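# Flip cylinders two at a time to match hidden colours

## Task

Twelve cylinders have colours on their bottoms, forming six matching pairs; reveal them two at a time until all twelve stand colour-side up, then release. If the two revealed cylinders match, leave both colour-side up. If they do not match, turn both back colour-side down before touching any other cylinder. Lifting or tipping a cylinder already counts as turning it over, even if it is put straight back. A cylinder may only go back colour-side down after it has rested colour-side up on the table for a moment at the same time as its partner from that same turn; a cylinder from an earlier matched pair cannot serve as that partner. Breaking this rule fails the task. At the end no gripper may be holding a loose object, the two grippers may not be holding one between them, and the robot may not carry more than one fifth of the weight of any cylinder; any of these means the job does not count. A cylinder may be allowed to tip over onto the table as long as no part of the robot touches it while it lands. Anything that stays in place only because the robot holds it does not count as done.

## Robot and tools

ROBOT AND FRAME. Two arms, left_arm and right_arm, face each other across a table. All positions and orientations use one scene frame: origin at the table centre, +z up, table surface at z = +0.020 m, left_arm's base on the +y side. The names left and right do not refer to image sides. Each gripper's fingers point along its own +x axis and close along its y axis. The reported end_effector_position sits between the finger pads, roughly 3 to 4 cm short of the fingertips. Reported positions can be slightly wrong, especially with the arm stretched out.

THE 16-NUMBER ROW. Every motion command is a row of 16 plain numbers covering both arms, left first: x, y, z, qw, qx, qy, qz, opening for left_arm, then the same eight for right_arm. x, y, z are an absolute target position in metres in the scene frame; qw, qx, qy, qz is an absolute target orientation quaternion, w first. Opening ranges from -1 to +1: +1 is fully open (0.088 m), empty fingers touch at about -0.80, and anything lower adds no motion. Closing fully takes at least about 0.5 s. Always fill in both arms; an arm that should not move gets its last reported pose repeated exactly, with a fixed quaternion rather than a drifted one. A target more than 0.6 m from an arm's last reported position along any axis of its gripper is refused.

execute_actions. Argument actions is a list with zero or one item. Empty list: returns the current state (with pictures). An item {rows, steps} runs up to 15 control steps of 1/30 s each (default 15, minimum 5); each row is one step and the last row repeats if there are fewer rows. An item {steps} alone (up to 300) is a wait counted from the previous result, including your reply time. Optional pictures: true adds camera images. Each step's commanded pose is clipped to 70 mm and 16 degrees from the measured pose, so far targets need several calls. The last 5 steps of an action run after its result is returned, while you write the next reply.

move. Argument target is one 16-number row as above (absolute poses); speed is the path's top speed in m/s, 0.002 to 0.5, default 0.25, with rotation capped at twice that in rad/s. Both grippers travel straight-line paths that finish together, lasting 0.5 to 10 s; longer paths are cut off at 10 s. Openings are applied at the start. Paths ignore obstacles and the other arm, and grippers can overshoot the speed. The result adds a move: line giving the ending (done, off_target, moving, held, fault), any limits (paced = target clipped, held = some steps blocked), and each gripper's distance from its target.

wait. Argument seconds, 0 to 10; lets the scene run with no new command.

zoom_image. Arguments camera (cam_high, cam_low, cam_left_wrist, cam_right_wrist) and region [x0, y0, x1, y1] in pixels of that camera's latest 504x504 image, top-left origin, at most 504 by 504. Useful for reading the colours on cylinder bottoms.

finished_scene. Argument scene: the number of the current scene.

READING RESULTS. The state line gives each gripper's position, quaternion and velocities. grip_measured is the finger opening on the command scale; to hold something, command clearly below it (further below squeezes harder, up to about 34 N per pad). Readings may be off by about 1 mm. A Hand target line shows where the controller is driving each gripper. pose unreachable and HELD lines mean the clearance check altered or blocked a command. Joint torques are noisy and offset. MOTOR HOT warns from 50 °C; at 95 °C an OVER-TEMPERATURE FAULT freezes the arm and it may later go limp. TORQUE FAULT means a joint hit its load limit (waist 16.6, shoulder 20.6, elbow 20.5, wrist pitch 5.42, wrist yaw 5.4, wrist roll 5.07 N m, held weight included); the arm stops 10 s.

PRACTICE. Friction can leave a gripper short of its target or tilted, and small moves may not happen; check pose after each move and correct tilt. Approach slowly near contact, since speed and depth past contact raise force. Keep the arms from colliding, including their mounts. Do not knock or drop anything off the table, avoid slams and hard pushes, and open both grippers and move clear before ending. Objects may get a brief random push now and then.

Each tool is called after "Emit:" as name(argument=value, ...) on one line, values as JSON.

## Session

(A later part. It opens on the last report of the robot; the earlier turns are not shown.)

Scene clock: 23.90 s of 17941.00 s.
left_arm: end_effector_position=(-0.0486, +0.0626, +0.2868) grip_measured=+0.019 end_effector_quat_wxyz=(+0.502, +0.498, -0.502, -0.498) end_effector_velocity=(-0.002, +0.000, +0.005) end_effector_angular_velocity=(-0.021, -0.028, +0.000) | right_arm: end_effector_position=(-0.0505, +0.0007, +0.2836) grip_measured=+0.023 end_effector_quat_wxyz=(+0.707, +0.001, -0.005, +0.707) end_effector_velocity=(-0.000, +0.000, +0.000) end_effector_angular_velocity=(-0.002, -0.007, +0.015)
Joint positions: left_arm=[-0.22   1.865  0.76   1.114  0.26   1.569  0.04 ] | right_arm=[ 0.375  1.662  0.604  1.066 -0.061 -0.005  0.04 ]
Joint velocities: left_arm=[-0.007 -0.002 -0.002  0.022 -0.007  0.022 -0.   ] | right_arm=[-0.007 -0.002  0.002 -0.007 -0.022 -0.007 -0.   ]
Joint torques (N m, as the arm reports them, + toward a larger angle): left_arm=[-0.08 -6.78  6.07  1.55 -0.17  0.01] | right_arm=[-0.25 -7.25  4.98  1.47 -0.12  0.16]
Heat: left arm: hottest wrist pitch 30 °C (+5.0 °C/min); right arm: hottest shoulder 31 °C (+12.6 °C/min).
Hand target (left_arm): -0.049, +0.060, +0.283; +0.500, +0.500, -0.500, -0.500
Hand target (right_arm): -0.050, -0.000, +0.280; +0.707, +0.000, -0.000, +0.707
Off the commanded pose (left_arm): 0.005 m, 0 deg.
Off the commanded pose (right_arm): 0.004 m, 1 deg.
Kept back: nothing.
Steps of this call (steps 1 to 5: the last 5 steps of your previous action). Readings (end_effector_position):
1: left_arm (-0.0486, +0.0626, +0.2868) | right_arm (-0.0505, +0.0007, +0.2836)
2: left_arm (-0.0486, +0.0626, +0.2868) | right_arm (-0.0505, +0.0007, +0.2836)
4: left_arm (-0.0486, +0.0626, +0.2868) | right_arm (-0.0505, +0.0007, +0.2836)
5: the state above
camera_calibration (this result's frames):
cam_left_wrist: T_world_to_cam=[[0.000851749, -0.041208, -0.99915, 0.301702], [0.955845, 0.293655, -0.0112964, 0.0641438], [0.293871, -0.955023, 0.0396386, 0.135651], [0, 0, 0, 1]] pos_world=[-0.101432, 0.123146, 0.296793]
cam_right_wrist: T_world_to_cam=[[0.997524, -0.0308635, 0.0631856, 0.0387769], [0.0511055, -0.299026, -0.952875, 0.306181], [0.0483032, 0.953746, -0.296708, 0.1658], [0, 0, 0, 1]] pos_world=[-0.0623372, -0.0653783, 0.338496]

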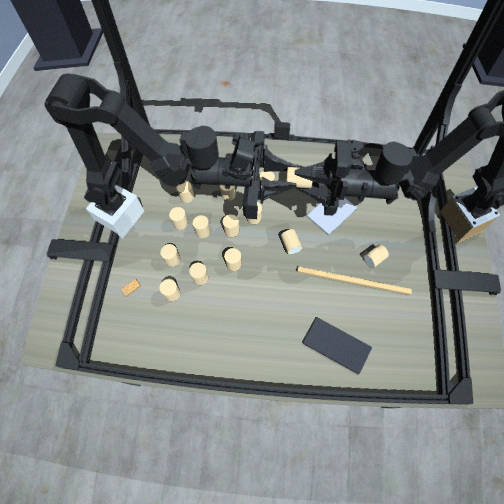

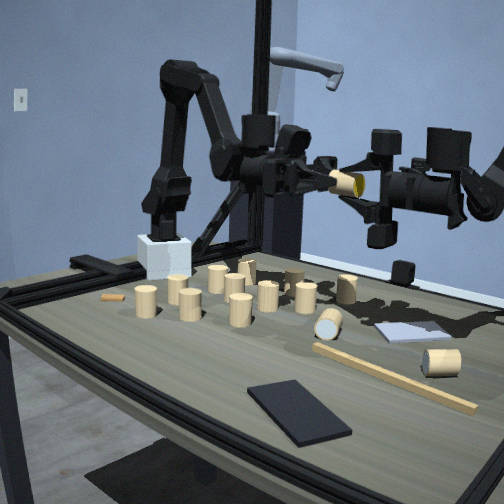

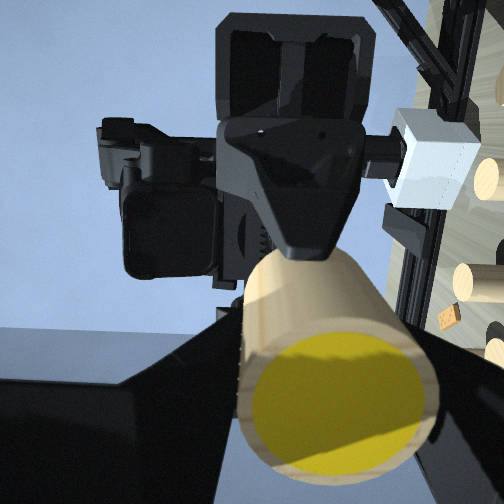

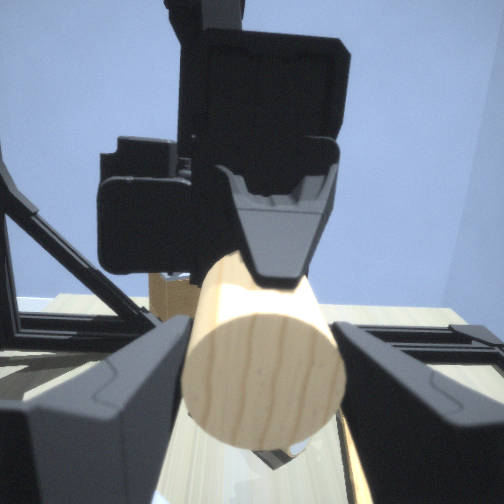

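Emit:
execute_actions(actions=[{"rows":[[-0.049,0.06,0.283,0.5,0.5,-0.5,-0.5,-0.4,-0.05,0.0,0.28,0.707,0,0,0.707,0.4]],"steps":10}])

Emit:
execute_actions(actions=[{"rows":[[-0.049,0.11,0.283,0.5,0.5,-0.5,-0.5,-0.4,-0.05,-0.04,0.28,0.707,0,0,0.707,0.4]],"steps":10}])

Emit:
move(target=[-0.13,0.29,0.1,0,0.707,0,-0.707,-0.4,0.046,-0.091,0.13,0.5,-0.5,0.5,0.5,0.4], speed=0.4)

Scene clock: 24.67 s of 17941.00 s.
left_arm: end_effector_position=(-0.0488, +0.0625, +0.2862) grip_measured=+0.019 end_effector_quat_wxyz=(+0.501, +0.498, -0.502, -0.499) end_effector_velocity=(+0.000, -0.002, -0.017) end_effector_angular_velocity=(+0.054, +0.022, +0.005) | right_arm: end_effector_position=(-0.0505, +0.0007, +0.2836) grip_measured=+0.192 end_effector_quat_wxyz=(+0.707, +0.001, -0.005, +0.707) end_effector_velocity=(-0.000, -0.001, -0.002) end_effector_angular_velocity=(-0.007, -0.007, +0.005)
Joint positions: left_arm=[-0.22   1.866  0.76   1.113  0.26   1.569  0.04 ] | right_arm=[ 0.375  1.662  0.604  1.066 -0.061 -0.005  0.048]
Joint velocities: left_arm=[-0.002  0.022  0.002 -0.037 -0.007 -0.007 -0.   ] | right_arm=[-0.002 -0.002 -0.002 -0.007 -0.007 -0.007  0.162]
Joint torques (N m, as the arm reports them, + toward a larger angle): left_arm=[-0.01 -7.21  5.85  1.63 -0.07  0.05] | right_arm=[-0.23 -7.25  5.01  1.48 -0.11  0.15]
Heat: left arm: hottest wrist pitch 30 °C (+4.9 °C/min); right arm: hottest shoulder 31 °C (+12.2 °C/min).
Steps of this call (steps 1 to 18: nothing new was sent; steps 19 to 23: the first 5 steps of this action). Readings (end_effector_position):
19: left_arm (-0.0488, +0.0626, +0.2868) | right_arm (-0.0505, +0.0007, +0.2836)
20: left_arm (-0.0488, +0.0626, +0.2868) | right_arm (-0.0505, +0.0007, +0.2836)
22: left_arm (-0.0488, +0.0626, +0.2868) | right_arm (-0.0505, +0.0007, +0.2836)
23: the state above

Scene clock: 25.00 s of 17941.00 s.
left_arm: end_effector_position=(-0.0488, +0.0921, +0.2795) grip_measured=+0.018 end_effector_quat_wxyz=(+0.499, +0.501, -0.497, -0.503) end_effector_velocity=(+0.010, +0.136, -0.035) end_effector_angular_velocity=(+0.101, +0.038, +0.034) | right_arm: end_effector_position=(-0.0506, -0.0259, +0.2785) grip_measured=+0.388 end_effector_quat_wxyz=(+0.707, -0.003, -0.000, +0.707) end_effector_velocity=(+0.004, -0.104, -0.007) end_effector_angular_velocity=(-0.022, -0.006, -0.005)
Joint positions: left_arm=[-0.195  1.795  0.636  1.151  0.283  1.569  0.04 ] | right_arm=[ 0.369  1.576  0.498  1.074 -0.067 -0.005  0.058]
Joint velocities: left_arm=[ 0.144 -0.335 -0.549  0.11   0.11  -0.007 -0.   ] | right_arm=[-0.042 -0.383 -0.398 -0.007 -0.037 -0.007  0.004]
Joint torques (N m, as the arm reports them, + toward a larger angle): left_arm=[-0.07 -9.3   4.86  1.99  0.06  0.06] | right_arm=[-0.21 -7.95  4.93  1.58 -0.14  0.17]
Heat: left arm: hottest wrist pitch 30 °C (+4.8 °C/min); right arm: hottest shoulder 31 °C (+12.0 °C/min).
Off your previous action's commanded pose (left_arm): 0.003 m, 0 deg at its last step (step 5 of this call).
Off your previous action's commanded pose (right_arm): 0.004 m, 1 deg at its last step (step 5 of this call).
Steps of this call (steps 1 to 5: the last 5 steps of your previous action; steps 6 to 10: the first 5 steps of this action). Readings (end_effector_position):
6: left_arm (-0.0491, +0.0662, +0.2850) | right_arm (-0.0507, -0.0034, +0.2830)
7: left_arm (-0.0495, +0.0732, +0.2840) | right_arm (-0.0508, -0.0100, +0.2814)
9: left_arm (-0.0493, +0.0872, +0.2808) | right_arm (-0.0507, -0.0220, +0.2789)
10: the state above

Scene clock: 27.97 s of 17941.00 s.
left_arm: end_effector_position=(-0.1299, +0.2900, +0.0988) grip_measured=+0.017 end_effector_quat_wxyz=(+0.005, +0.703, +0.001, -0.711) end_effector_velocity=(-0.001, +0.013, -0.002) end_effector_angular_velocity=(+0.061, -0.006, +0.015) | right_arm: end_effector_position=(+0.0436, -0.0926, +0.1337) grip_measured=+0.400 end_effector_quat_wxyz=(+0.499, -0.497, +0.497, +0.507) end_effector_velocity=(-0.001, -0.002, +0.001) end_effector_angular_velocity=(-0.023, +0.016, -0.010)
Joint positions: left_arm=[-0.46   1.693  0.715 -0.588  0.011  1.582  0.04 ] | right_arm=[ 0.116  1.971  1.349 -0.94  -0.011 -0.328  0.059]
Joint velocities: left_arm=[-0.007  0.007 -0.002 -0.051 -0.007 -0.022 -0.   ] | right_arm=[-0.002  0.012  0.022 -0.037 -0.007  0.007 -0.   ]
Joint torques (N m, as the arm reports them, + toward a larger angle): left_arm=[ 0.04 -4.47  5.14  0.18 -0.03 -0.11] | right_arm=[-0.31 -8.46  6.7  -0.11  0.   -0.23]
Heat: left arm: hottest wrist pitch 30 °C (+4.3 °C/min); right arm: hottest shoulder 31 °C (+10.7 °C/min).
Hand target (left_arm): -0.130, +0.288, +0.098; +0.003, +0.704, +0.003, -0.710
Hand target (right_arm): +0.045, -0.092, +0.131; +0.495, -0.501, +0.499, +0.505
Off your previous action's commanded pose (left_arm): 0.007 m, 1 deg at its last step (step 5 of this call).
Off your previous action's commanded pose (right_arm): 0.006 m, 0 deg at its last step (step 5 of this call).
Off the commanded pose (left_arm): 0.001 m, 1 deg.
Off the commanded pose (right_arm): 0.005 m, 1 deg.
Kept back: nothing.
move: done
camera_calibration (this result's frames):
cam_left_wrist: T_world_to_cam=[[-0.00810164, 0.999228, -0.0384426, -0.274475], [0.958888, 0.0186687, 0.283169, 0.123932], [0.283668, -0.034568, -0.958299, 0.21445], [0, 0, 0, 1]] pos_world=[-0.181893, 0.279362, 0.159862]
cam_right_wrist: T_world_to_cam=[[0.997579, 0.0657906, 0.0225336, -0.0341179], [0.0562141, -0.953636, 0.295665, -0.0971752], [0.0409408, -0.293682, -0.955026, 0.178631], [0, 0, 0, 1]] pos_world=[0.0321846, -0.0379646, 0.200097]

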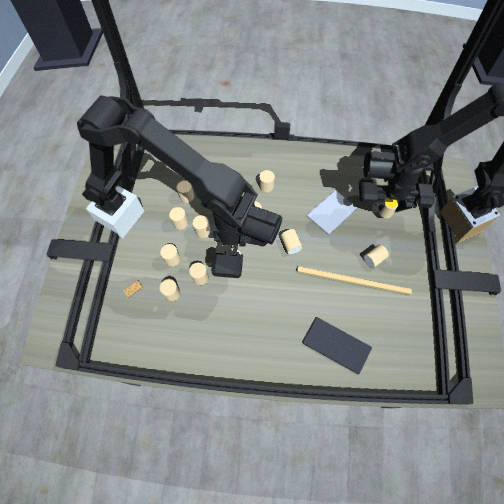

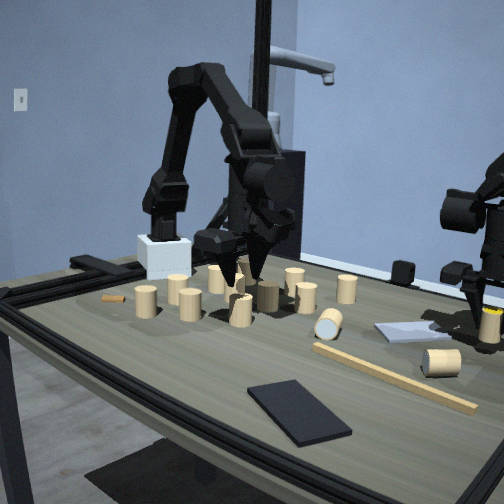

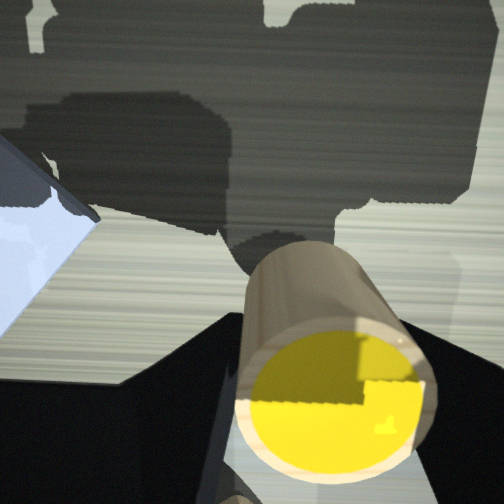

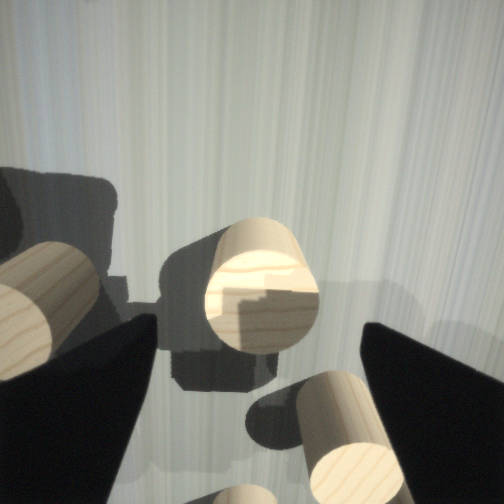

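Emit:
move(target=[-0.13,0.29,0.07,0,0.707,0,-0.707,-0.4,0.043,-0.094,0.082,0.5,-0.5,0.5,0.5,0.4], speed=0.08)

Scene clock: 29.23 s of 17941.00 s.
left_arm: end_effector_position=(-0.1297, +0.2855, +0.0739) grip_measured=+0.017 end_effector_quat_wxyz=(+0.007, +0.706, -0.004, -0.708) end_effector_velocity=(-0.003, -0.000, -0.001) end_effector_angular_velocity=(-0.003, +0.007, -0.000) | right_arm: end_effector_position=(+0.0446, -0.0910, +0.0891) grip_measured=+0.400 end_effector_quat_wxyz=(+0.505, -0.497, +0.494, +0.505) end_effector_velocity=(-0.001, -0.002, +0.000) end_effector_angular_velocity=(-0.005, +0.009, -0.010)
Joint positions: left_arm=[-0.464  1.783  0.687 -0.459  0.003  1.582  0.04 ] | right_arm=[ 0.118  2.045  1.261 -0.767 -0.003 -0.321  0.059]
Joint velocities: left_arm=[-0.007  0.002 -0.002  0.007  0.007 -0.007 -0.   ] | right_arm=[-0.002 -0.002 -0.002 -0.007 -0.007  0.007 -0.   ]
Joint torques (N m, as the arm reports them, + toward a larger angle): left_arm=[-0.21 -4.95  2.97  0.47 -0.11  0.08] | right_arm=[ 0.28 -8.62  3.95  0.28  0.01  0.18]
Heat: left arm: hottest wrist pitch 30 °C (+4.1 °C/min); right arm: hottest shoulder 31 °C (+10.3 °C/min).
Hand target (left_arm): -0.130, +0.290, +0.070; +0.000, +0.707, +0.000, -0.707
Hand target (right_arm): +0.043, -0.095, +0.082; +0.500, -0.500, +0.500, +0.500
Off the commanded pose (left_arm): 0.006 m, 1 deg.
Off the commanded pose (right_arm): 0.008 m, 1 deg.
Kept back: nothing.
move: done
camera_calibration (this result's frames):
cam_left_wrist: T_world_to_cam=[[-0.00402836, 0.998771, -0.0494053, -0.269412], [0.956716, 0.0182263, 0.290453, 0.130162], [0.290997, -0.0460968, -0.955613, 0.19445], [0, 0, 0, 1]] pos_world=[-0.182197, 0.275672, 0.134703]
cam_right_wrist: T_world_to_cam=[[0.997577, 0.0605055, 0.0343333, -0.0357479], [0.0480573, -0.956194, 0.288761, -0.0817609], [0.050301, -0.286411, -0.956785, 0.136888], [0, 0, 0, 1]] pos_world=[0.0327049, -0.03681, 0.155809]

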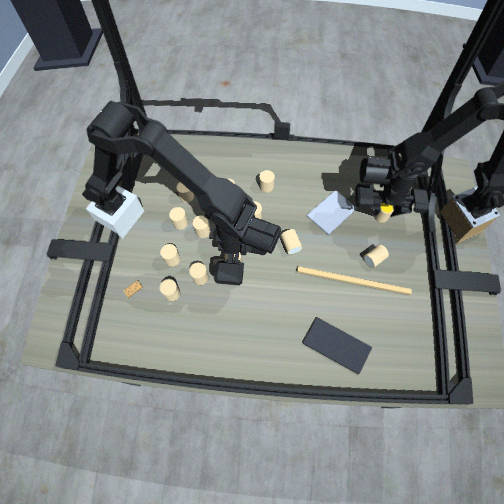

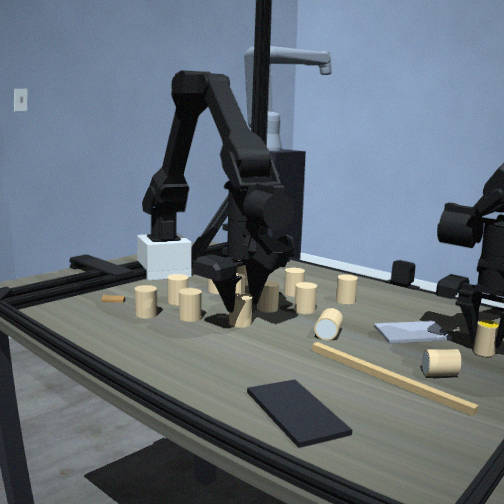

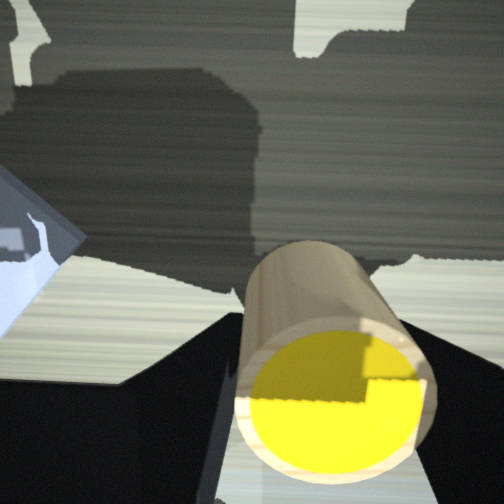

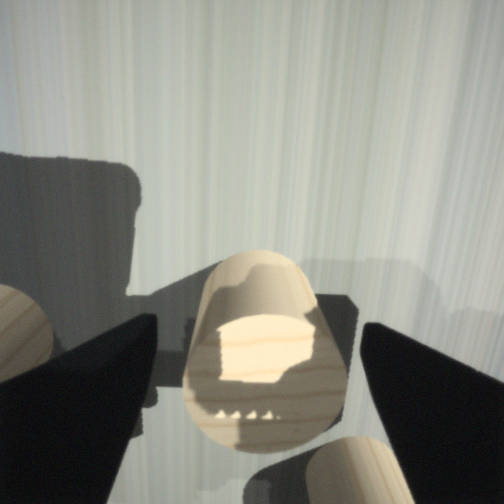

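Emit:
execute_actions(actions=[{"rows":[[-0.13,0.287,0.073,0,0.707,0,-0.707,0.5,0.043,-0.094,0.082,0.5,-0.5,0.5,0.5,-0.4]],"steps":12}])

Emit:
execute_actions(actions=[{"rows":[[-0.13,0.287,0.15,0,0.707,0,-0.707,0.5,0.043,-0.094,0.16,0.5,-0.5,0.5,0.5,-0.4]],"steps":12}])

Emit:
move(target=[-0.049,0.13,0.283,0.5,0.5,-0.5,-0.5,0.6,-0.05,0.0,0.28,0.707,0,0,0.707,-0.4], speed=0.4)

Scene clock: 29.73 s of 17941.00 s.
left_arm: end_effector_position=(-0.1298, +0.2876, +0.0737) grip_measured=+0.391 end_effector_quat_wxyz=(+0.004, +0.706, -0.001, -0.708) end_effector_velocity=(+0.000, +0.002, +0.001) end_effector_angular_velocity=(+0.003, -0.007, +0.005) | right_arm: end_effector_position=(+0.0447, -0.0910, +0.0885) grip_measured=+0.023 end_effector_quat_wxyz=(+0.505, -0.497, +0.494, +0.504) end_effector_velocity=(-0.002, -0.005, +0.000) end_effector_angular_velocity=(-0.019, +0.014, +0.005)
Joint positions: left_arm=[-0.465  1.784  0.687 -0.467  0.003  1.582  0.058] | right_arm=[ 0.118  2.047  1.261 -0.766 -0.001 -0.321  0.04 ]
Joint velocities: left_arm=[-0.002 -0.007 -0.002 -0.007 -0.007 -0.007  0.049] | right_arm=[-0.002 -0.002 -0.002 -0.022 -0.007 -0.007 -0.   ]
Joint torques (N m, as the arm reports them, + toward a larger angle): left_arm=[-0.22 -5.24  4.33  0.16 -0.05  0.09] | right_arm=[ 0.27 -8.53  4.19  0.27 -0.03  0.17]
Heat: left arm: hottest wrist pitch 30 °C (+4.0 °C/min); right arm: hottest shoulder 31 °C (+10.1 °C/min).
Steps of this call (steps 1 to 8: nothing new was sent; steps 9 to 15: the first 7 steps of this action). Readings (end_effector_position):
9: left_arm (-0.1297, +0.2855, +0.0737) | right_arm (+0.0447, -0.0908, +0.0889)
10: left_arm (-0.1297, +0.2858, +0.0737) | right_arm (+0.0447, -0.0908, +0.0889)
12: left_arm (-0.1297, +0.2870, +0.0737) | right_arm (+0.0449, -0.0910, +0.0886)
15: the state above

Scene clock: 30.13 s of 17941.00 s.
left_arm: end_effector_position=(-0.1297, +0.2849, +0.1324) grip_measured=+0.496 end_effector_quat_wxyz=(+0.005, +0.706, -0.002, -0.708) end_effector_velocity=(+0.001, -0.026, +0.171) end_effector_angular_velocity=(-0.090, -0.009, +0.005) | right_arm: end_effector_position=(+0.0440, -0.0932, +0.1442) grip_measured=+0.022 end_effector_quat_wxyz=(+0.501, -0.499, +0.498, +0.502) end_effector_velocity=(+0.015, +0.038, +0.197) end_effector_angular_velocity=(+0.218, -0.080, +0.005)
Joint positions: left_arm=[-0.465  1.614  0.797 -0.743  0.002  1.582  0.063] | right_arm=[ 0.118  1.958  1.374 -0.982 -0.001 -0.321  0.04 ]
Joint velocities: left_arm=[-0.002 -0.388  0.398 -0.696 -0.007 -0.007  0.002] | right_arm=[-0.002 -0.286  0.422 -0.476  0.007 -0.007 -0.   ]
Joint torques (N m, as the arm reports them, + toward a larger angle): left_arm=[-0.15 -5.75  4.37 -0.04 -0.01  0.04] | right_arm=[ 0.23 -9.46  5.19 -0.3  -0.04  0.17]
Heat: left arm: hottest wrist pitch 30 °C (+4.0 °C/min); right arm: hottest shoulder 31 °C (+10.0 °C/min).
Off your previous action's commanded pose (left_arm): 0.001 m, 0 deg at its last step (step 5 of this call).
Off your previous action's commanded pose (right_arm): 0.007 m, 1 deg at its last step (step 5 of this call).
Steps of this call (steps 1 to 5: the last 5 steps of your previous action; steps 6 to 12: the first 7 steps of this action). Readings (end_effector_position):
6: left_arm (-0.1297, +0.2907, +0.0796) | right_arm (+0.0441, -0.0930, +0.0941)
7: left_arm (-0.1298, +0.2962, +0.0881) | right_arm (+0.0422, -0.0987, +0.1006)
9: left_arm (-0.1298, +0.2936, +0.1084) | right_arm (+0.0416, -0.1006, +0.1183)
12: the state above

Scene clock: 33.27 s of 17941.00 s.
left_arm: end_effector_position=(-0.0495, +0.1320, +0.2890) grip_measured=+0.600 end_effector_quat_wxyz=(+0.496, +0.500, -0.508, -0.496) end_effector_velocity=(-0.002, -0.000, -0.004) end_effector_angular_velocity=(+0.007, +0.024, -0.010) | right_arm: end_effector_position=(-0.0486, +0.0017, +0.2850) grip_measured=+0.022 end_effector_quat_wxyz=(+0.711, -0.001, -0.009, +0.703) end_effector_velocity=(-0.002, -0.000, +0.003) end_effector_angular_velocity=(+0.017, -0.023, +0.010)
Joint positions: left_arm=[-0.15   1.649  0.491  1.166  0.337  1.583  0.068] | right_arm=[ 0.374  1.664  0.609  1.066 -0.052 -0.014  0.04 ]
Joint velocities: left_arm=[-0.002  0.012 -0.002  0.007  0.007 -0.022 -0.   ] | right_arm=[ 0.002  0.002 -0.002  0.022 -0.007 -0.022 -0.   ]
Joint torques (N m, as the arm reports them, + toward a larger angle): left_arm=[ 0.16 -5.02  4.55  1.78  0.12 -0.23] | right_arm=[ 0.24 -6.65  4.62  1.65  0.04  0.2 ]
Heat: left arm: hottest wrist pitch 30 °C (+3.6 °C/min); right arm: hottest shoulder 32 °C (+10.8 °C/min).
Hand target (left_arm): -0.049, +0.132, +0.285; +0.496, +0.500, -0.504, -0.500
Hand target (right_arm): -0.049, +0.001, +0.279; +0.711, -0.003, -0.003, +0.703
Off your previous action's commanded pose (left_arm): 0.007 m, 1 deg at its last step (step 5 of this call).
Off your previous action's commanded pose (right_arm): 0.005 m, 0 deg at its last step (step 5 of this call).
Off the commanded pose (left_arm): 0.006 m, 1 deg.
Off the commanded pose (right_arm): 0.005 m, 1 deg.
Kept back: nothing.
move: done
camera_calibration (this result's frames):
cam_left_wrist: T_world_to_cam=[[0.0152401, -0.0411425, -0.999037, 0.307505], [0.958196, 0.286098, 0.00283494, 0.0416568], [0.285706, -0.957317, 0.0437828, 0.200806], [0, 0, 0, 1]] pos_world=[-0.101973, 0.192969, 0.298299]
cam_right_wrist: T_world_to_cam=[[0.996536, -0.0410734, 0.0723141, 0.0342127], [0.0569684, -0.296343, -0.953381, 0.308113], [0.0605883, 0.954198, -0.292976, 0.164732], [0, 0, 0, 1]] pos_world=[-0.0616277, -0.0644746, 0.339538]

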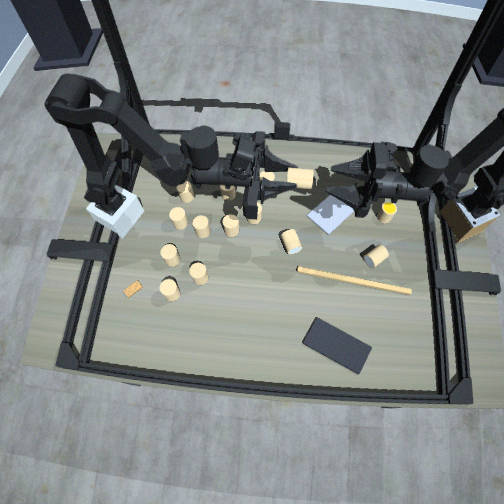

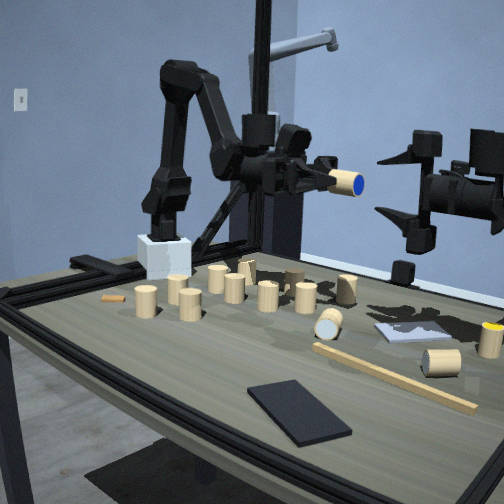

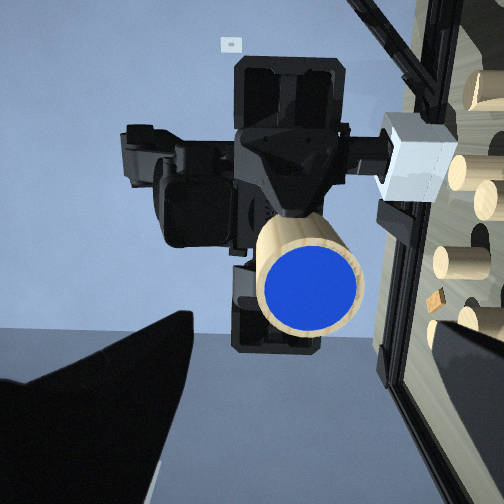

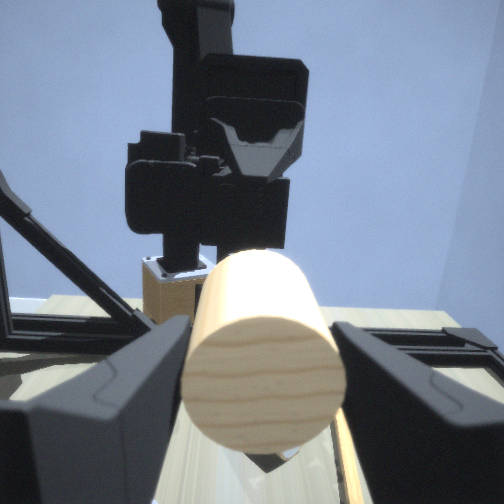

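Emit:
execute_actions(actions=[{"rows":[[-0.049,0.06,0.281,0.5,0.5,-0.5,-0.5,0.6,-0.05,0.0,0.28,0.707,0,0,0.707,-0.4]]}])

Emit:
execute_actions(actions=[{"rows":[[-0.049,0.06,0.281,0.5,0.5,-0.5,-0.5,-0.4,-0.05,0.0,0.28,0.707,0,0,0.707,-0.4]]}])

Emit:
execute_actions(actions=[{"rows":[[-0.049,0.06,0.281,0.5,0.5,-0.5,-0.5,-0.4,-0.05,0.0,0.28,0.707,0,0,0.707,0.6]],"steps":10}])

Emit:
execute_actions(actions=[{"rows":[[-0.049,0.12,0.283,0.5,0.5,-0.5,-0.5,-0.4,-0.05,-0.07,0.28,0.707,0,0,0.707,0.6]],"steps":10}])

Emit:
move(target=[-0.22,0.29,0.11,0,0.707,0,-0.707,-0.4,-0.05,-0.07,0.28,0.707,0,0,0.707,0.6], speed=0.4)

Scene clock: 34.00 s of 17941.00 s.
left_arm: end_effector_position=(-0.0503, +0.0695, +0.2840) grip_measured=+0.600 end_effector_quat_wxyz=(+0.500, +0.499, -0.504, -0.498) end_effector_velocity=(+0.017, -0.056, +0.011) end_effector_angular_velocity=(-0.035, -0.002, +0.049) | right_arm: end_effector_position=(-0.0498, +0.0013, +0.2844) grip_measured=+0.022 end_effector_quat_wxyz=(+0.708, +0.002, -0.006, +0.706) end_effector_velocity=(-0.002, -0.001, +0.002) end_effector_angular_velocity=(+0.007, -0.008, +0.019)
Joint positions: left_arm=[-0.218  1.854  0.727  1.133  0.265  1.574  0.068] | right_arm=[ 0.374  1.664  0.607  1.069 -0.059 -0.006  0.04 ]
Joint velocities: left_arm=[-0.017  0.154  0.242 -0.051 -0.066 -0.007  0.   ] | right_arm=[-0.002 -0.002 -0.002  0.007 -0.022 -0.007 -0.   ]
Joint torques (N m, as the arm reports them, + toward a larger angle): left_arm=[-0.27 -6.86  6.02  1.51 -0.13 -0.24] | right_arm=[-0.12 -7.51  4.62  1.36 -0.13  0.18]
Heat: left arm: hottest wrist pitch 31 °C (+5.3 °C/min); right arm: hottest shoulder 32 °C (+10.6 °C/min).
Steps of this call (steps 1 to 12: nothing new was sent; steps 13 to 22: the first 10 steps of this action). Readings (end_effector_position):
13: left_arm (-0.0486, +0.1262, +0.2880) | right_arm (-0.0485, +0.0016, +0.2850)
14: left_arm (-0.0487, +0.1157, +0.2875) | right_arm (-0.0487, +0.0015, +0.2848)
16: left_arm (-0.0503, +0.0949, +0.2849) | right_arm (-0.0492, +0.0014, +0.2845)
20: left_arm (-0.0513, +0.0742, +0.2834) | right_arm (-0.0496, +0.0013, +0.2844)
22: the state above

Scene clock: 34.50 s of 17941.00 s.
left_arm: end_effector_position=(-0.0489, +0.0629, +0.2851) grip_measured=+0.022 end_effector_quat_wxyz=(+0.501, +0.499, -0.504, -0.497) end_effector_velocity=(+0.002, +0.000, +0.002) end_effector_angular_velocity=(-0.007, +0.006, +0.019) | right_arm: end_effector_position=(-0.0500, +0.0007, +0.2827) grip_measured=+0.023 end_effector_quat_wxyz=(+0.708, +0.001, -0.004, +0.707) end_effector_velocity=(-0.002, -0.001, -0.005) end_effector_angular_velocity=(-0.022, -0.006, +0.019)
Joint positions: left_arm=[-0.22   1.871  0.756  1.125  0.26   1.573  0.04 ] | right_arm=[ 0.374  1.664  0.604  1.067 -0.061 -0.005  0.04 ]
Joint velocities: left_arm=[-0.002 -0.002 -0.002  0.007 -0.022 -0.007 -0.   ] | right_arm=[-0.002 -0.002 -0.002 -0.022 -0.022 -0.007  0.   ]
Joint torques (N m, as the arm reports them, + toward a larger angle): left_arm=[-0.3  -6.76  6.13  1.46 -0.1  -0.13] | right_arm=[-0.1  -7.48  5.05  1.43 -0.13  0.16]
Heat: left arm: hottest wrist pitch 31 °C (+5.2 °C/min); right arm: hottest shoulder 32 °C (+10.4 °C/min).
Off your previous action's commanded pose (left_arm): 0.006 m, 1 deg at its last step (step 5 of this call).
Off your previous action's commanded pose (right_arm): 0.004 m, 1 deg at its last step (step 5 of this call).
Steps of this call (steps 1 to 5: the last 5 steps of your previous action; steps 6 to 15: the first 10 steps of this action). Readings (end_effector_position):
6: left_arm (-0.0490, +0.0644, +0.2839) | right_arm (-0.0499, +0.0013, +0.2842)
7: left_arm (-0.0491, +0.0640, +0.2838) | right_arm (-0.0499, +0.0013, +0.2842)
9: left_arm (-0.0490, +0.0636, +0.2841) | right_arm (-0.0499, +0.0013, +0.2838)
13: left_arm (-0.0489, +0.0629, +0.2851) | right_arm (-0.0500, +0.0007, +0.2827)
15: the state above

Scene clock: 34.83 s of 17941.00 s.
left_arm: end_effector_position=(-0.0489, +0.0628, +0.2839) grip_measured=+0.021 end_effector_quat_wxyz=(+0.500, +0.499, -0.502, -0.498) end_effector_velocity=(+0.000, -0.001, -0.020) end_effector_angular_velocity=(+0.054, +0.022, -0.005) | right_arm: end_effector_position=(-0.0500, +0.0007, +0.2827) grip_measured=+0.193 end_effector_quat_wxyz=(+0.708, +0.001, -0.004, +0.707) end_effector_velocity=(+0.002, -0.001, -0.002) end_effector_angular_velocity=(-0.007, +0.008, +0.000)
Joint positions: left_arm=[-0.22   1.873  0.756  1.122  0.26   1.573  0.04 ] | right_arm=[ 0.374  1.664  0.604  1.067 -0.061 -0.005  0.048]
Joint velocities: left_arm=[ 0.002  0.032 -0.002 -0.022  0.007 -0.007 -0.   ] | right_arm=[-0.007 -0.002 -0.002 -0.007 -0.007  0.007  0.162]
Joint torques (N m, as the arm reports them, + toward a larger angle): left_arm=[-0.4  -7.11  5.91  1.74 -0.07 -0.15] | right_arm=[-0.11 -7.47  5.09  1.43 -0.11  0.16]
Heat: left arm: hottest wrist pitch 31 °C (+5.2 °C/min); right arm: hottest shoulder 32 °C (+10.3 °C/min).
Off your previous action's commanded pose (left_arm): 0.005 m, 1 deg at its last step (step 5 of this call).
Off your previous action's commanded pose (right_arm): 0.003 m, 0 deg at its last step (step 5 of this call).
Steps of this call (steps 1 to 5: the last 5 steps of your previous action; steps 6 to 10: the first 5 steps of this action). Readings (end_effector_position):
6: left_arm (-0.0489, +0.0629, +0.2851) | right_arm (-0.0500, +0.0007, +0.2827)
7: left_arm (-0.0489, +0.0629, +0.2851) | right_arm (-0.0500, +0.0007, +0.2827)
9: left_arm (-0.0489, +0.0629, +0.2847) | right_arm (-0.0500, +0.0007, +0.2827)
10: the state above

Scene clock: 35.17 s of 17941.00 s.
left_arm: end_effector_position=(-0.0487, +0.0983, +0.2787) grip_measured=+0.021 end_effector_quat_wxyz=(+0.498, +0.502, -0.498, -0.502) end_effector_velocity=(+0.020, +0.164, -0.019) end_effector_angular_velocity=(+0.072, +0.030, +0.088) | right_arm: end_effector_position=(-0.0505, -0.0437, +0.2777) grip_measured=+0.586 end_effector_quat_wxyz=(+0.707, -0.002, -0.001, +0.707) end_effector_velocity=(+0.004, -0.193, +0.016) end_effector_angular_velocity=(+0.076, -0.013, -0.015)
Joint positions: left_arm=[-0.189  1.78   0.61   1.162  0.29   1.573  0.04 ] | right_arm=[ 0.364  1.512  0.429  1.08  -0.072 -0.005  0.068]
Joint velocities: left_arm=[ 0.183 -0.457 -0.642  0.11   0.095 -0.007 -0.   ] | right_arm=[-0.066 -0.779 -0.711  0.007 -0.051 -0.007  0.006]
Joint torques (N m, as the arm reports them, + toward a larger angle): left_arm=[ 0.1  -8.8   4.67  1.92  0.16 -0.1 ] | right_arm=[-0.23 -7.17  5.22  1.34 -0.13  0.17]
Heat: left arm: hottest wrist pitch 31 °C (+5.1 °C/min); right arm: hottest shoulder 32 °C (+10.2 °C/min).
Off your previous action's commanded pose (left_arm): 0.003 m, 0 deg at its last step (step 5 of this call).
Off your previous action's commanded pose (right_arm): 0.003 m, 0 deg at its last step (step 5 of this call).
Steps of this call (steps 1 to 5: the last 5 steps of your previous action; steps 6 to 10: the first 5 steps of this action). Readings (end_effector_position):
6: left_arm (-0.0494, +0.0672, +0.2826) | right_arm (-0.0502, -0.0058, +0.2820)
7: left_arm (-0.0498, +0.0756, +0.2818) | right_arm (-0.0506, -0.0165, +0.2800)
9: left_arm (-0.0493, +0.0923, +0.2795) | right_arm (-0.0507, -0.0367, +0.2774)
10: the state above

Scene clock: 38.20 s of 17941.00 s.
left_arm: end_effector_position=(-0.2192, +0.2903, +0.1087) grip_measured=+0.019 end_effector_quat_wxyz=(+0.004, +0.704, +0.002, -0.710) end_effector_velocity=(-0.004, +0.002, -0.001) end_effector_angular_velocity=(+0.014, +0.003, -0.005) | right_arm: end_effector_position=(-0.0504, -0.0674, +0.2822) grip_measured=+0.600 end_effector_quat_wxyz=(+0.707, +0.000, -0.004, +0.707) end_effector_velocity=(-0.002, -0.001, -0.000) end_effector_angular_velocity=(-0.002, -0.007, +0.019)
Joint positions: left_arm=[-0.821  1.714  0.792 -0.644  0.007  1.222  0.04 ] | right_arm=[ 0.356  1.396  0.35   1.053 -0.081 -0.005  0.068]
Joint velocities: left_arm=[-0.012  0.012  0.007 -0.007  0.007 -0.007 -0.   ] | right_arm=[-0.002 -0.007 -0.002 -0.007 -0.022 -0.007 -0.   ]
Joint torques (N m, as the arm reports them, + toward a larger angle): left_arm=[ 0.06 -4.97  5.22  0.13  0.23 -0.11] | right_arm=[-0.31 -6.45  4.45  1.18 -0.12  0.16]
Heat: left arm: hottest wrist pitch 31 °C (+4.7 °C/min); right arm: hottest shoulder 31 °C (+7.9 °C/min).
Hand target (left_arm): -0.221, +0.289, +0.108; +0.002, +0.703, +0.004, -0.711
Hand target (right_arm): -0.050, -0.070, +0.280; +0.707, +0.000, -0.000, +0.707
Off your previous action's commanded pose (left_arm): 0.008 m, 0 deg at its last step (step 5 of this call).
Off your previous action's commanded pose (right_arm): 0.009 m, 1 deg at its last step (step 5 of this call).
Off the commanded pose (left_arm): 0.002 m, 1 deg.
Off the commanded pose (right_arm): 0.003 m, 0 deg.
Kept back: nothing.
move: done
camera_calibration (this result's frames):
cam_left_wrist: T_world_to_cam=[[-0.0076354, 0.999326, -0.0358977, -0.275349], [0.958242, 0.0175743, 0.285419, 0.206681], [0.285857, -0.0322194, -0.95773, 0.249039], [0, 0, 0, 1]] pos_world=[-0.271342, 0.279555, 0.169638]
cam_right_wrist: T_world_to_cam=[[0.997537, -0.0303385, 0.0632398, 0.0366992], [0.0512046, -0.301191, -0.952188, 0.284119], [0.0479353, 0.953081, -0.298896, 0.230884], [0, 0, 0, 1]] pos_world=[-0.0622245, -0.133364, 0.337224]

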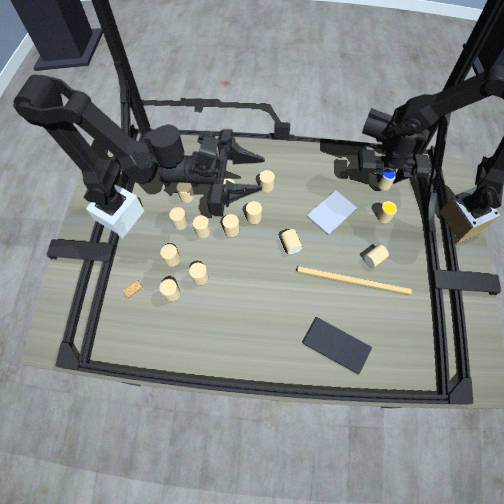

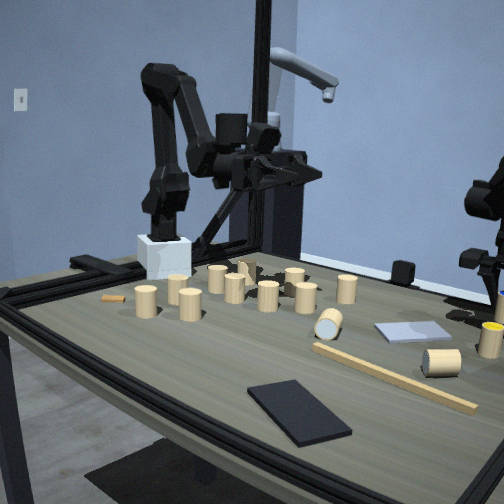

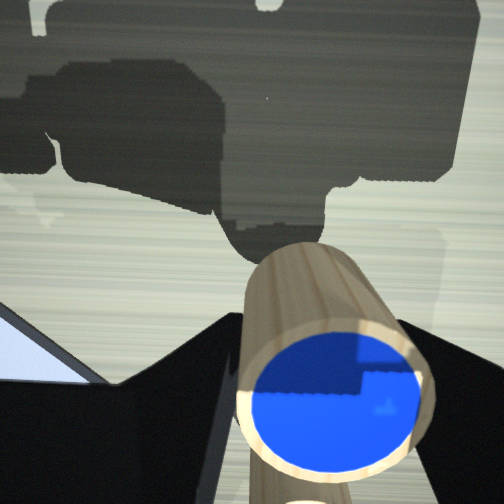

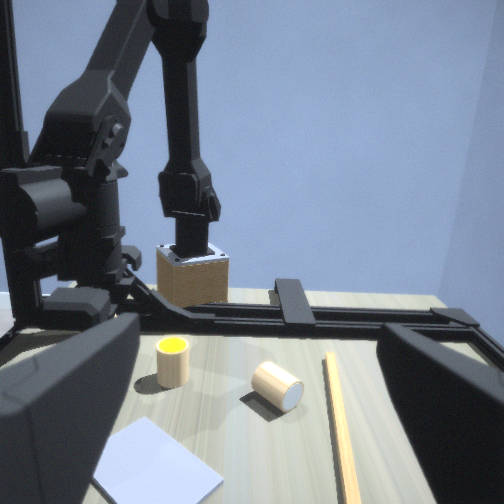

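Emit:
execute_actions(actions=[{"rows":[[-0.22,0.29,0.07,0,0.707,0,-0.707,-0.4,-0.05,-0.07,0.28,0.707,0,0,0.707,0.6]]}])

Emit:
execute_actions(actions=[{"rows":[[-0.22,0.29,0.07,0,0.707,0,-0.707,0.5,-0.05,-0.07,0.28,0.707,0,0,0.707,0.6]]}])

Emit:
wait(seconds=2)

Scene clock: 38.73 s of 17941.00 s.
left_arm: end_effector_position=(-0.2205, +0.2881, +0.0755) grip_measured=+0.019 end_effector_quat_wxyz=(+0.004, +0.705, -0.001, -0.709) end_effector_velocity=(-0.006, -0.019, -0.018) end_effector_angular_velocity=(-0.074, +0.019, +0.020) | right_arm: end_effector_position=(-0.0505, -0.0676, +0.2821) grip_measured=+0.600 end_effector_quat_wxyz=(+0.707, +0.000, -0.004, +0.707) end_effector_velocity=(+0.004, -0.002, -0.005) end_effector_angular_velocity=(-0.022, -0.006, -0.015)
Joint positions: left_arm=[-0.825  1.822  0.75  -0.49   0.004  1.221  0.04 ] | right_arm=[ 0.356  1.396  0.349  1.053 -0.081 -0.005  0.068]
Joint velocities: left_arm=[-0.002  0.071 -0.007  0.154 -0.007 -0.022 -0.   ] | right_arm=[-0.007 -0.007 -0.007 -0.022  0.007 -0.007  0.   ]
Joint torques (N m, as the arm reports them, + toward a larger angle): left_arm=[-0.44 -5.51  3.28  0.54 -0.1   0.04] | right_arm=[-0.31 -6.44  4.46  1.2  -0.12  0.16]
Heat: left arm: hottest wrist pitch 31 °C (+4.6 °C/min); right arm: hottest shoulder 31 °C (+7.7 °C/min).
Steps of this call (steps 1 to 6: nothing new was sent; steps 7 to 16: the first 10 steps of this action). Readings (end_effector_position):
7: left_arm (-0.2200, +0.2890, +0.1051) | right_arm (-0.0504, -0.0675, +0.2821)
8: left_arm (-0.2217, +0.2848, +0.1007) | right_arm (-0.0504, -0.0675, +0.2822)
10: left_arm (-0.2220, +0.2843, +0.0906) | right_arm (-0.0505, -0.0676, +0.2821)
14: left_arm (-0.2201, +0.2891, +0.0775) | right_arm (-0.0505, -0.0676, +0.2821)
16: the state above

Scene clock: 39.23 s of 17941.00 s.
left_arm: end_effector_position=(-0.2211, +0.2860, +0.0740) grip_measured=+0.447 end_effector_quat_wxyz=(+0.007, +0.704, -0.003, -0.710) end_effector_velocity=(-0.001, +0.003, -0.001) end_effector_angular_velocity=(+0.014, +0.003, +0.005) | right_arm: end_effector_position=(-0.0505, -0.0676, +0.2821) grip_measured=+0.600 end_effector_quat_wxyz=(+0.707, +0.000, -0.004, +0.707) end_effector_velocity=(-0.004, -0.001, -0.002) end_effector_angular_velocity=(-0.007, -0.007, +0.024)
Joint positions: left_arm=[-0.825  1.828  0.75  -0.476  0.003  1.221  0.061] | right_arm=[ 0.356  1.396  0.349  1.053 -0.081 -0.005  0.068]
Joint velocities: left_arm=[-0.002  0.002 -0.002 -0.007  0.007 -0.007  0.022] | right_arm=[ 0.002 -0.002 -0.002 -0.007 -0.022 -0.007 -0.   ]
Joint torques (N m, as the arm reports them, + toward a larger angle): left_arm=[-0.13 -5.21  3.24  0.56 -0.05  0.09] | right_arm=[-0.31 -6.42  4.48  1.2  -0.12  0.17]
Heat: left arm: hottest wrist pitch 31 °C (+4.6 °C/min); right arm: hottest shoulder 31 °C (+7.6 °C/min).
Off your previous action's commanded pose (left_arm): 0.006 m, 1 deg at its last step (step 5 of this call).
Off your previous action's commanded pose (right_arm): 0.003 m, 0 deg at its last step (step 5 of this call).
Steps of this call (steps 1 to 5: the last 5 steps of your previous action; steps 6 to 15: the first 10 steps of this action). Readings (end_effector_position):
6: left_arm (-0.2210, +0.2864, +0.0742) | right_arm (-0.0505, -0.0676, +0.2821)
7: left_arm (-0.2210, +0.2863, +0.0741) | right_arm (-0.0505, -0.0676, +0.2821)
9: left_arm (-0.2210, +0.2862, +0.0740) | right_arm (-0.0505, -0.0676, +0.2821)
13: left_arm (-0.2211, +0.2861, +0.0740) | right_arm (-0.0505, -0.0676, +0.2821)
15: the state above

Scene clock: 41.40 s of 17941.00 s.
left_arm: end_effector_position=(-0.2210, +0.2862, +0.0738) grip_measured=+0.500 end_effector_quat_wxyz=(+0.006, +0.704, -0.003, -0.710) end_effector_velocity=(+0.001, +0.002, +0.000) end_effector_angular_velocity=(+0.005, -0.009, +0.020) | right_arm: end_effector_position=(-0.0505, -0.0676, +0.2819) grip_measured=+0.600 end_effector_quat_wxyz=(+0.707, +0.000, -0.004, +0.707) end_effector_velocity=(+0.002, -0.001, +0.002) end_effector_angular_velocity=(+0.002, -0.007, -0.010)
Joint positions: left_arm=[-0.825  1.829  0.749 -0.476  0.003  1.221  0.063] | right_arm=[ 0.356  1.396  0.349  1.053 -0.081 -0.005  0.068]
Joint velocities: left_arm=[-0.002 -0.002 -0.002 -0.007 -0.007 -0.022 -0.   ] | right_arm=[-0.002 -0.012 -0.002 -0.007  0.007 -0.007  0.   ]
Joint torques (N m, as the arm reports them, + toward a larger angle): left_arm=[-0.43 -5.28  3.11  0.42 -0.09  0.09] | right_arm=[-0.3  -6.37  4.52  1.2  -0.12  0.16]
Heat: left arm: hottest wrist pitch 30 °C (+2.9 °C/min); right arm: hottest shoulder 31 °C (+7.2 °C/min).
Hand target (left_arm): -0.220, +0.290, +0.070; +0.000, +0.707, +0.000, -0.707
Hand target (right_arm): -0.050, -0.070, +0.280; +0.707, -0.000, +0.000, +0.707
Off the commanded pose (left_arm): 0.005 m, 1 deg.
Off the commanded pose (right_arm): 0.003 m, 0 deg.
Kept back: nothing.
Steps of this call (steps 1 to 5: the last 5 steps of your previous action; steps 6 to 65: nothing new was sent). Readings (end_effector_position):
1: left_arm (-0.2211, +0.2860, +0.0740) | right_arm (-0.0505, -0.0676, +0.2821)
2: left_arm (-0.2211, +0.2860, +0.0740) | right_arm (-0.0505, -0.0676, +0.2821)
4: left_arm (-0.2211, +0.2860, +0.0740) | right_arm (-0.0505, -0.0676, +0.2821)
8: left_arm (-0.2211, +0.2860, +0.0740) | right_arm (-0.0505, -0.0676, +0.2821)
65: the state above
camera_calibration (this result's frames):
cam_left_wrist: T_world_to_cam=[[-0.004605, 0.998901, -0.0466376, -0.270894], [0.958122, 0.0177611, 0.28581, 0.218368], [0.286324, -0.0433683, -0.957151, 0.219294], [0, 0, 0, 1]] pos_world=[-0.27326, 0.276228, 0.134852]
cam_right_wrist: T_world_to_cam=[[0.997552, -0.0299099, 0.0632035, 0.0368284], [0.0512631, -0.301896, -0.951962, 0.283642], [0.047554, 0.952872, -0.299623, 0.23119], [0, 0, 0, 1]] pos_world=[-0.0622726, -0.133563, 0.336958]

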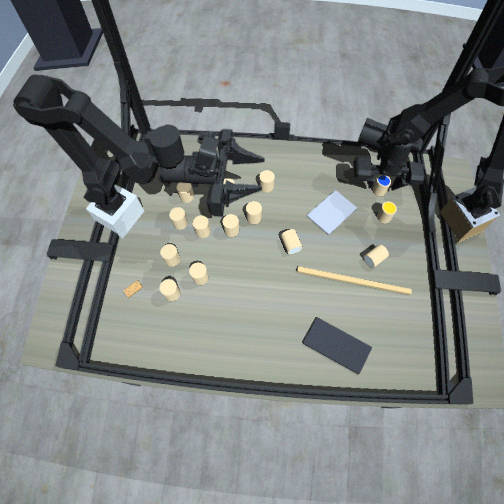

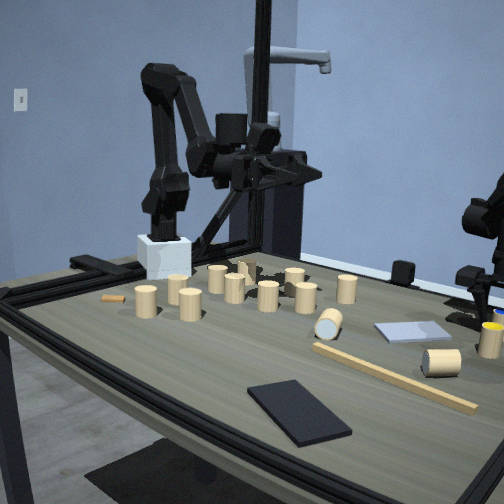

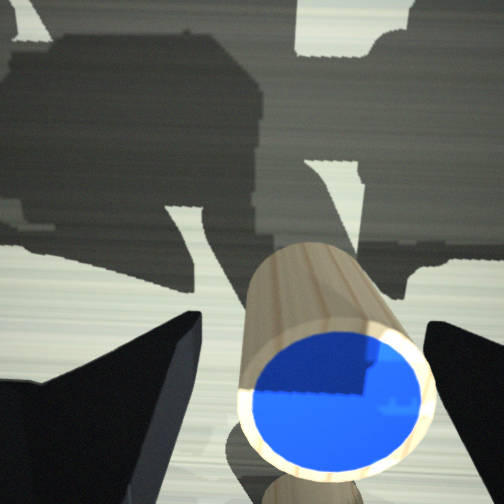

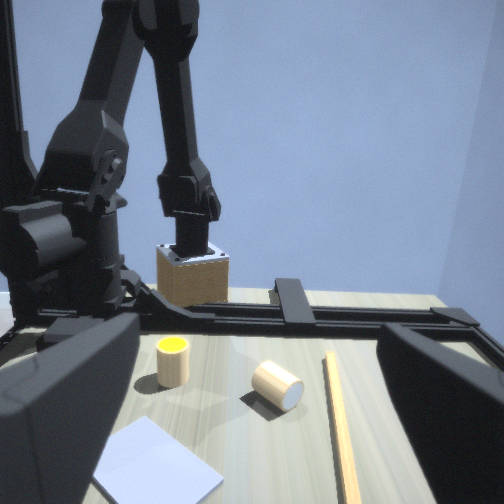

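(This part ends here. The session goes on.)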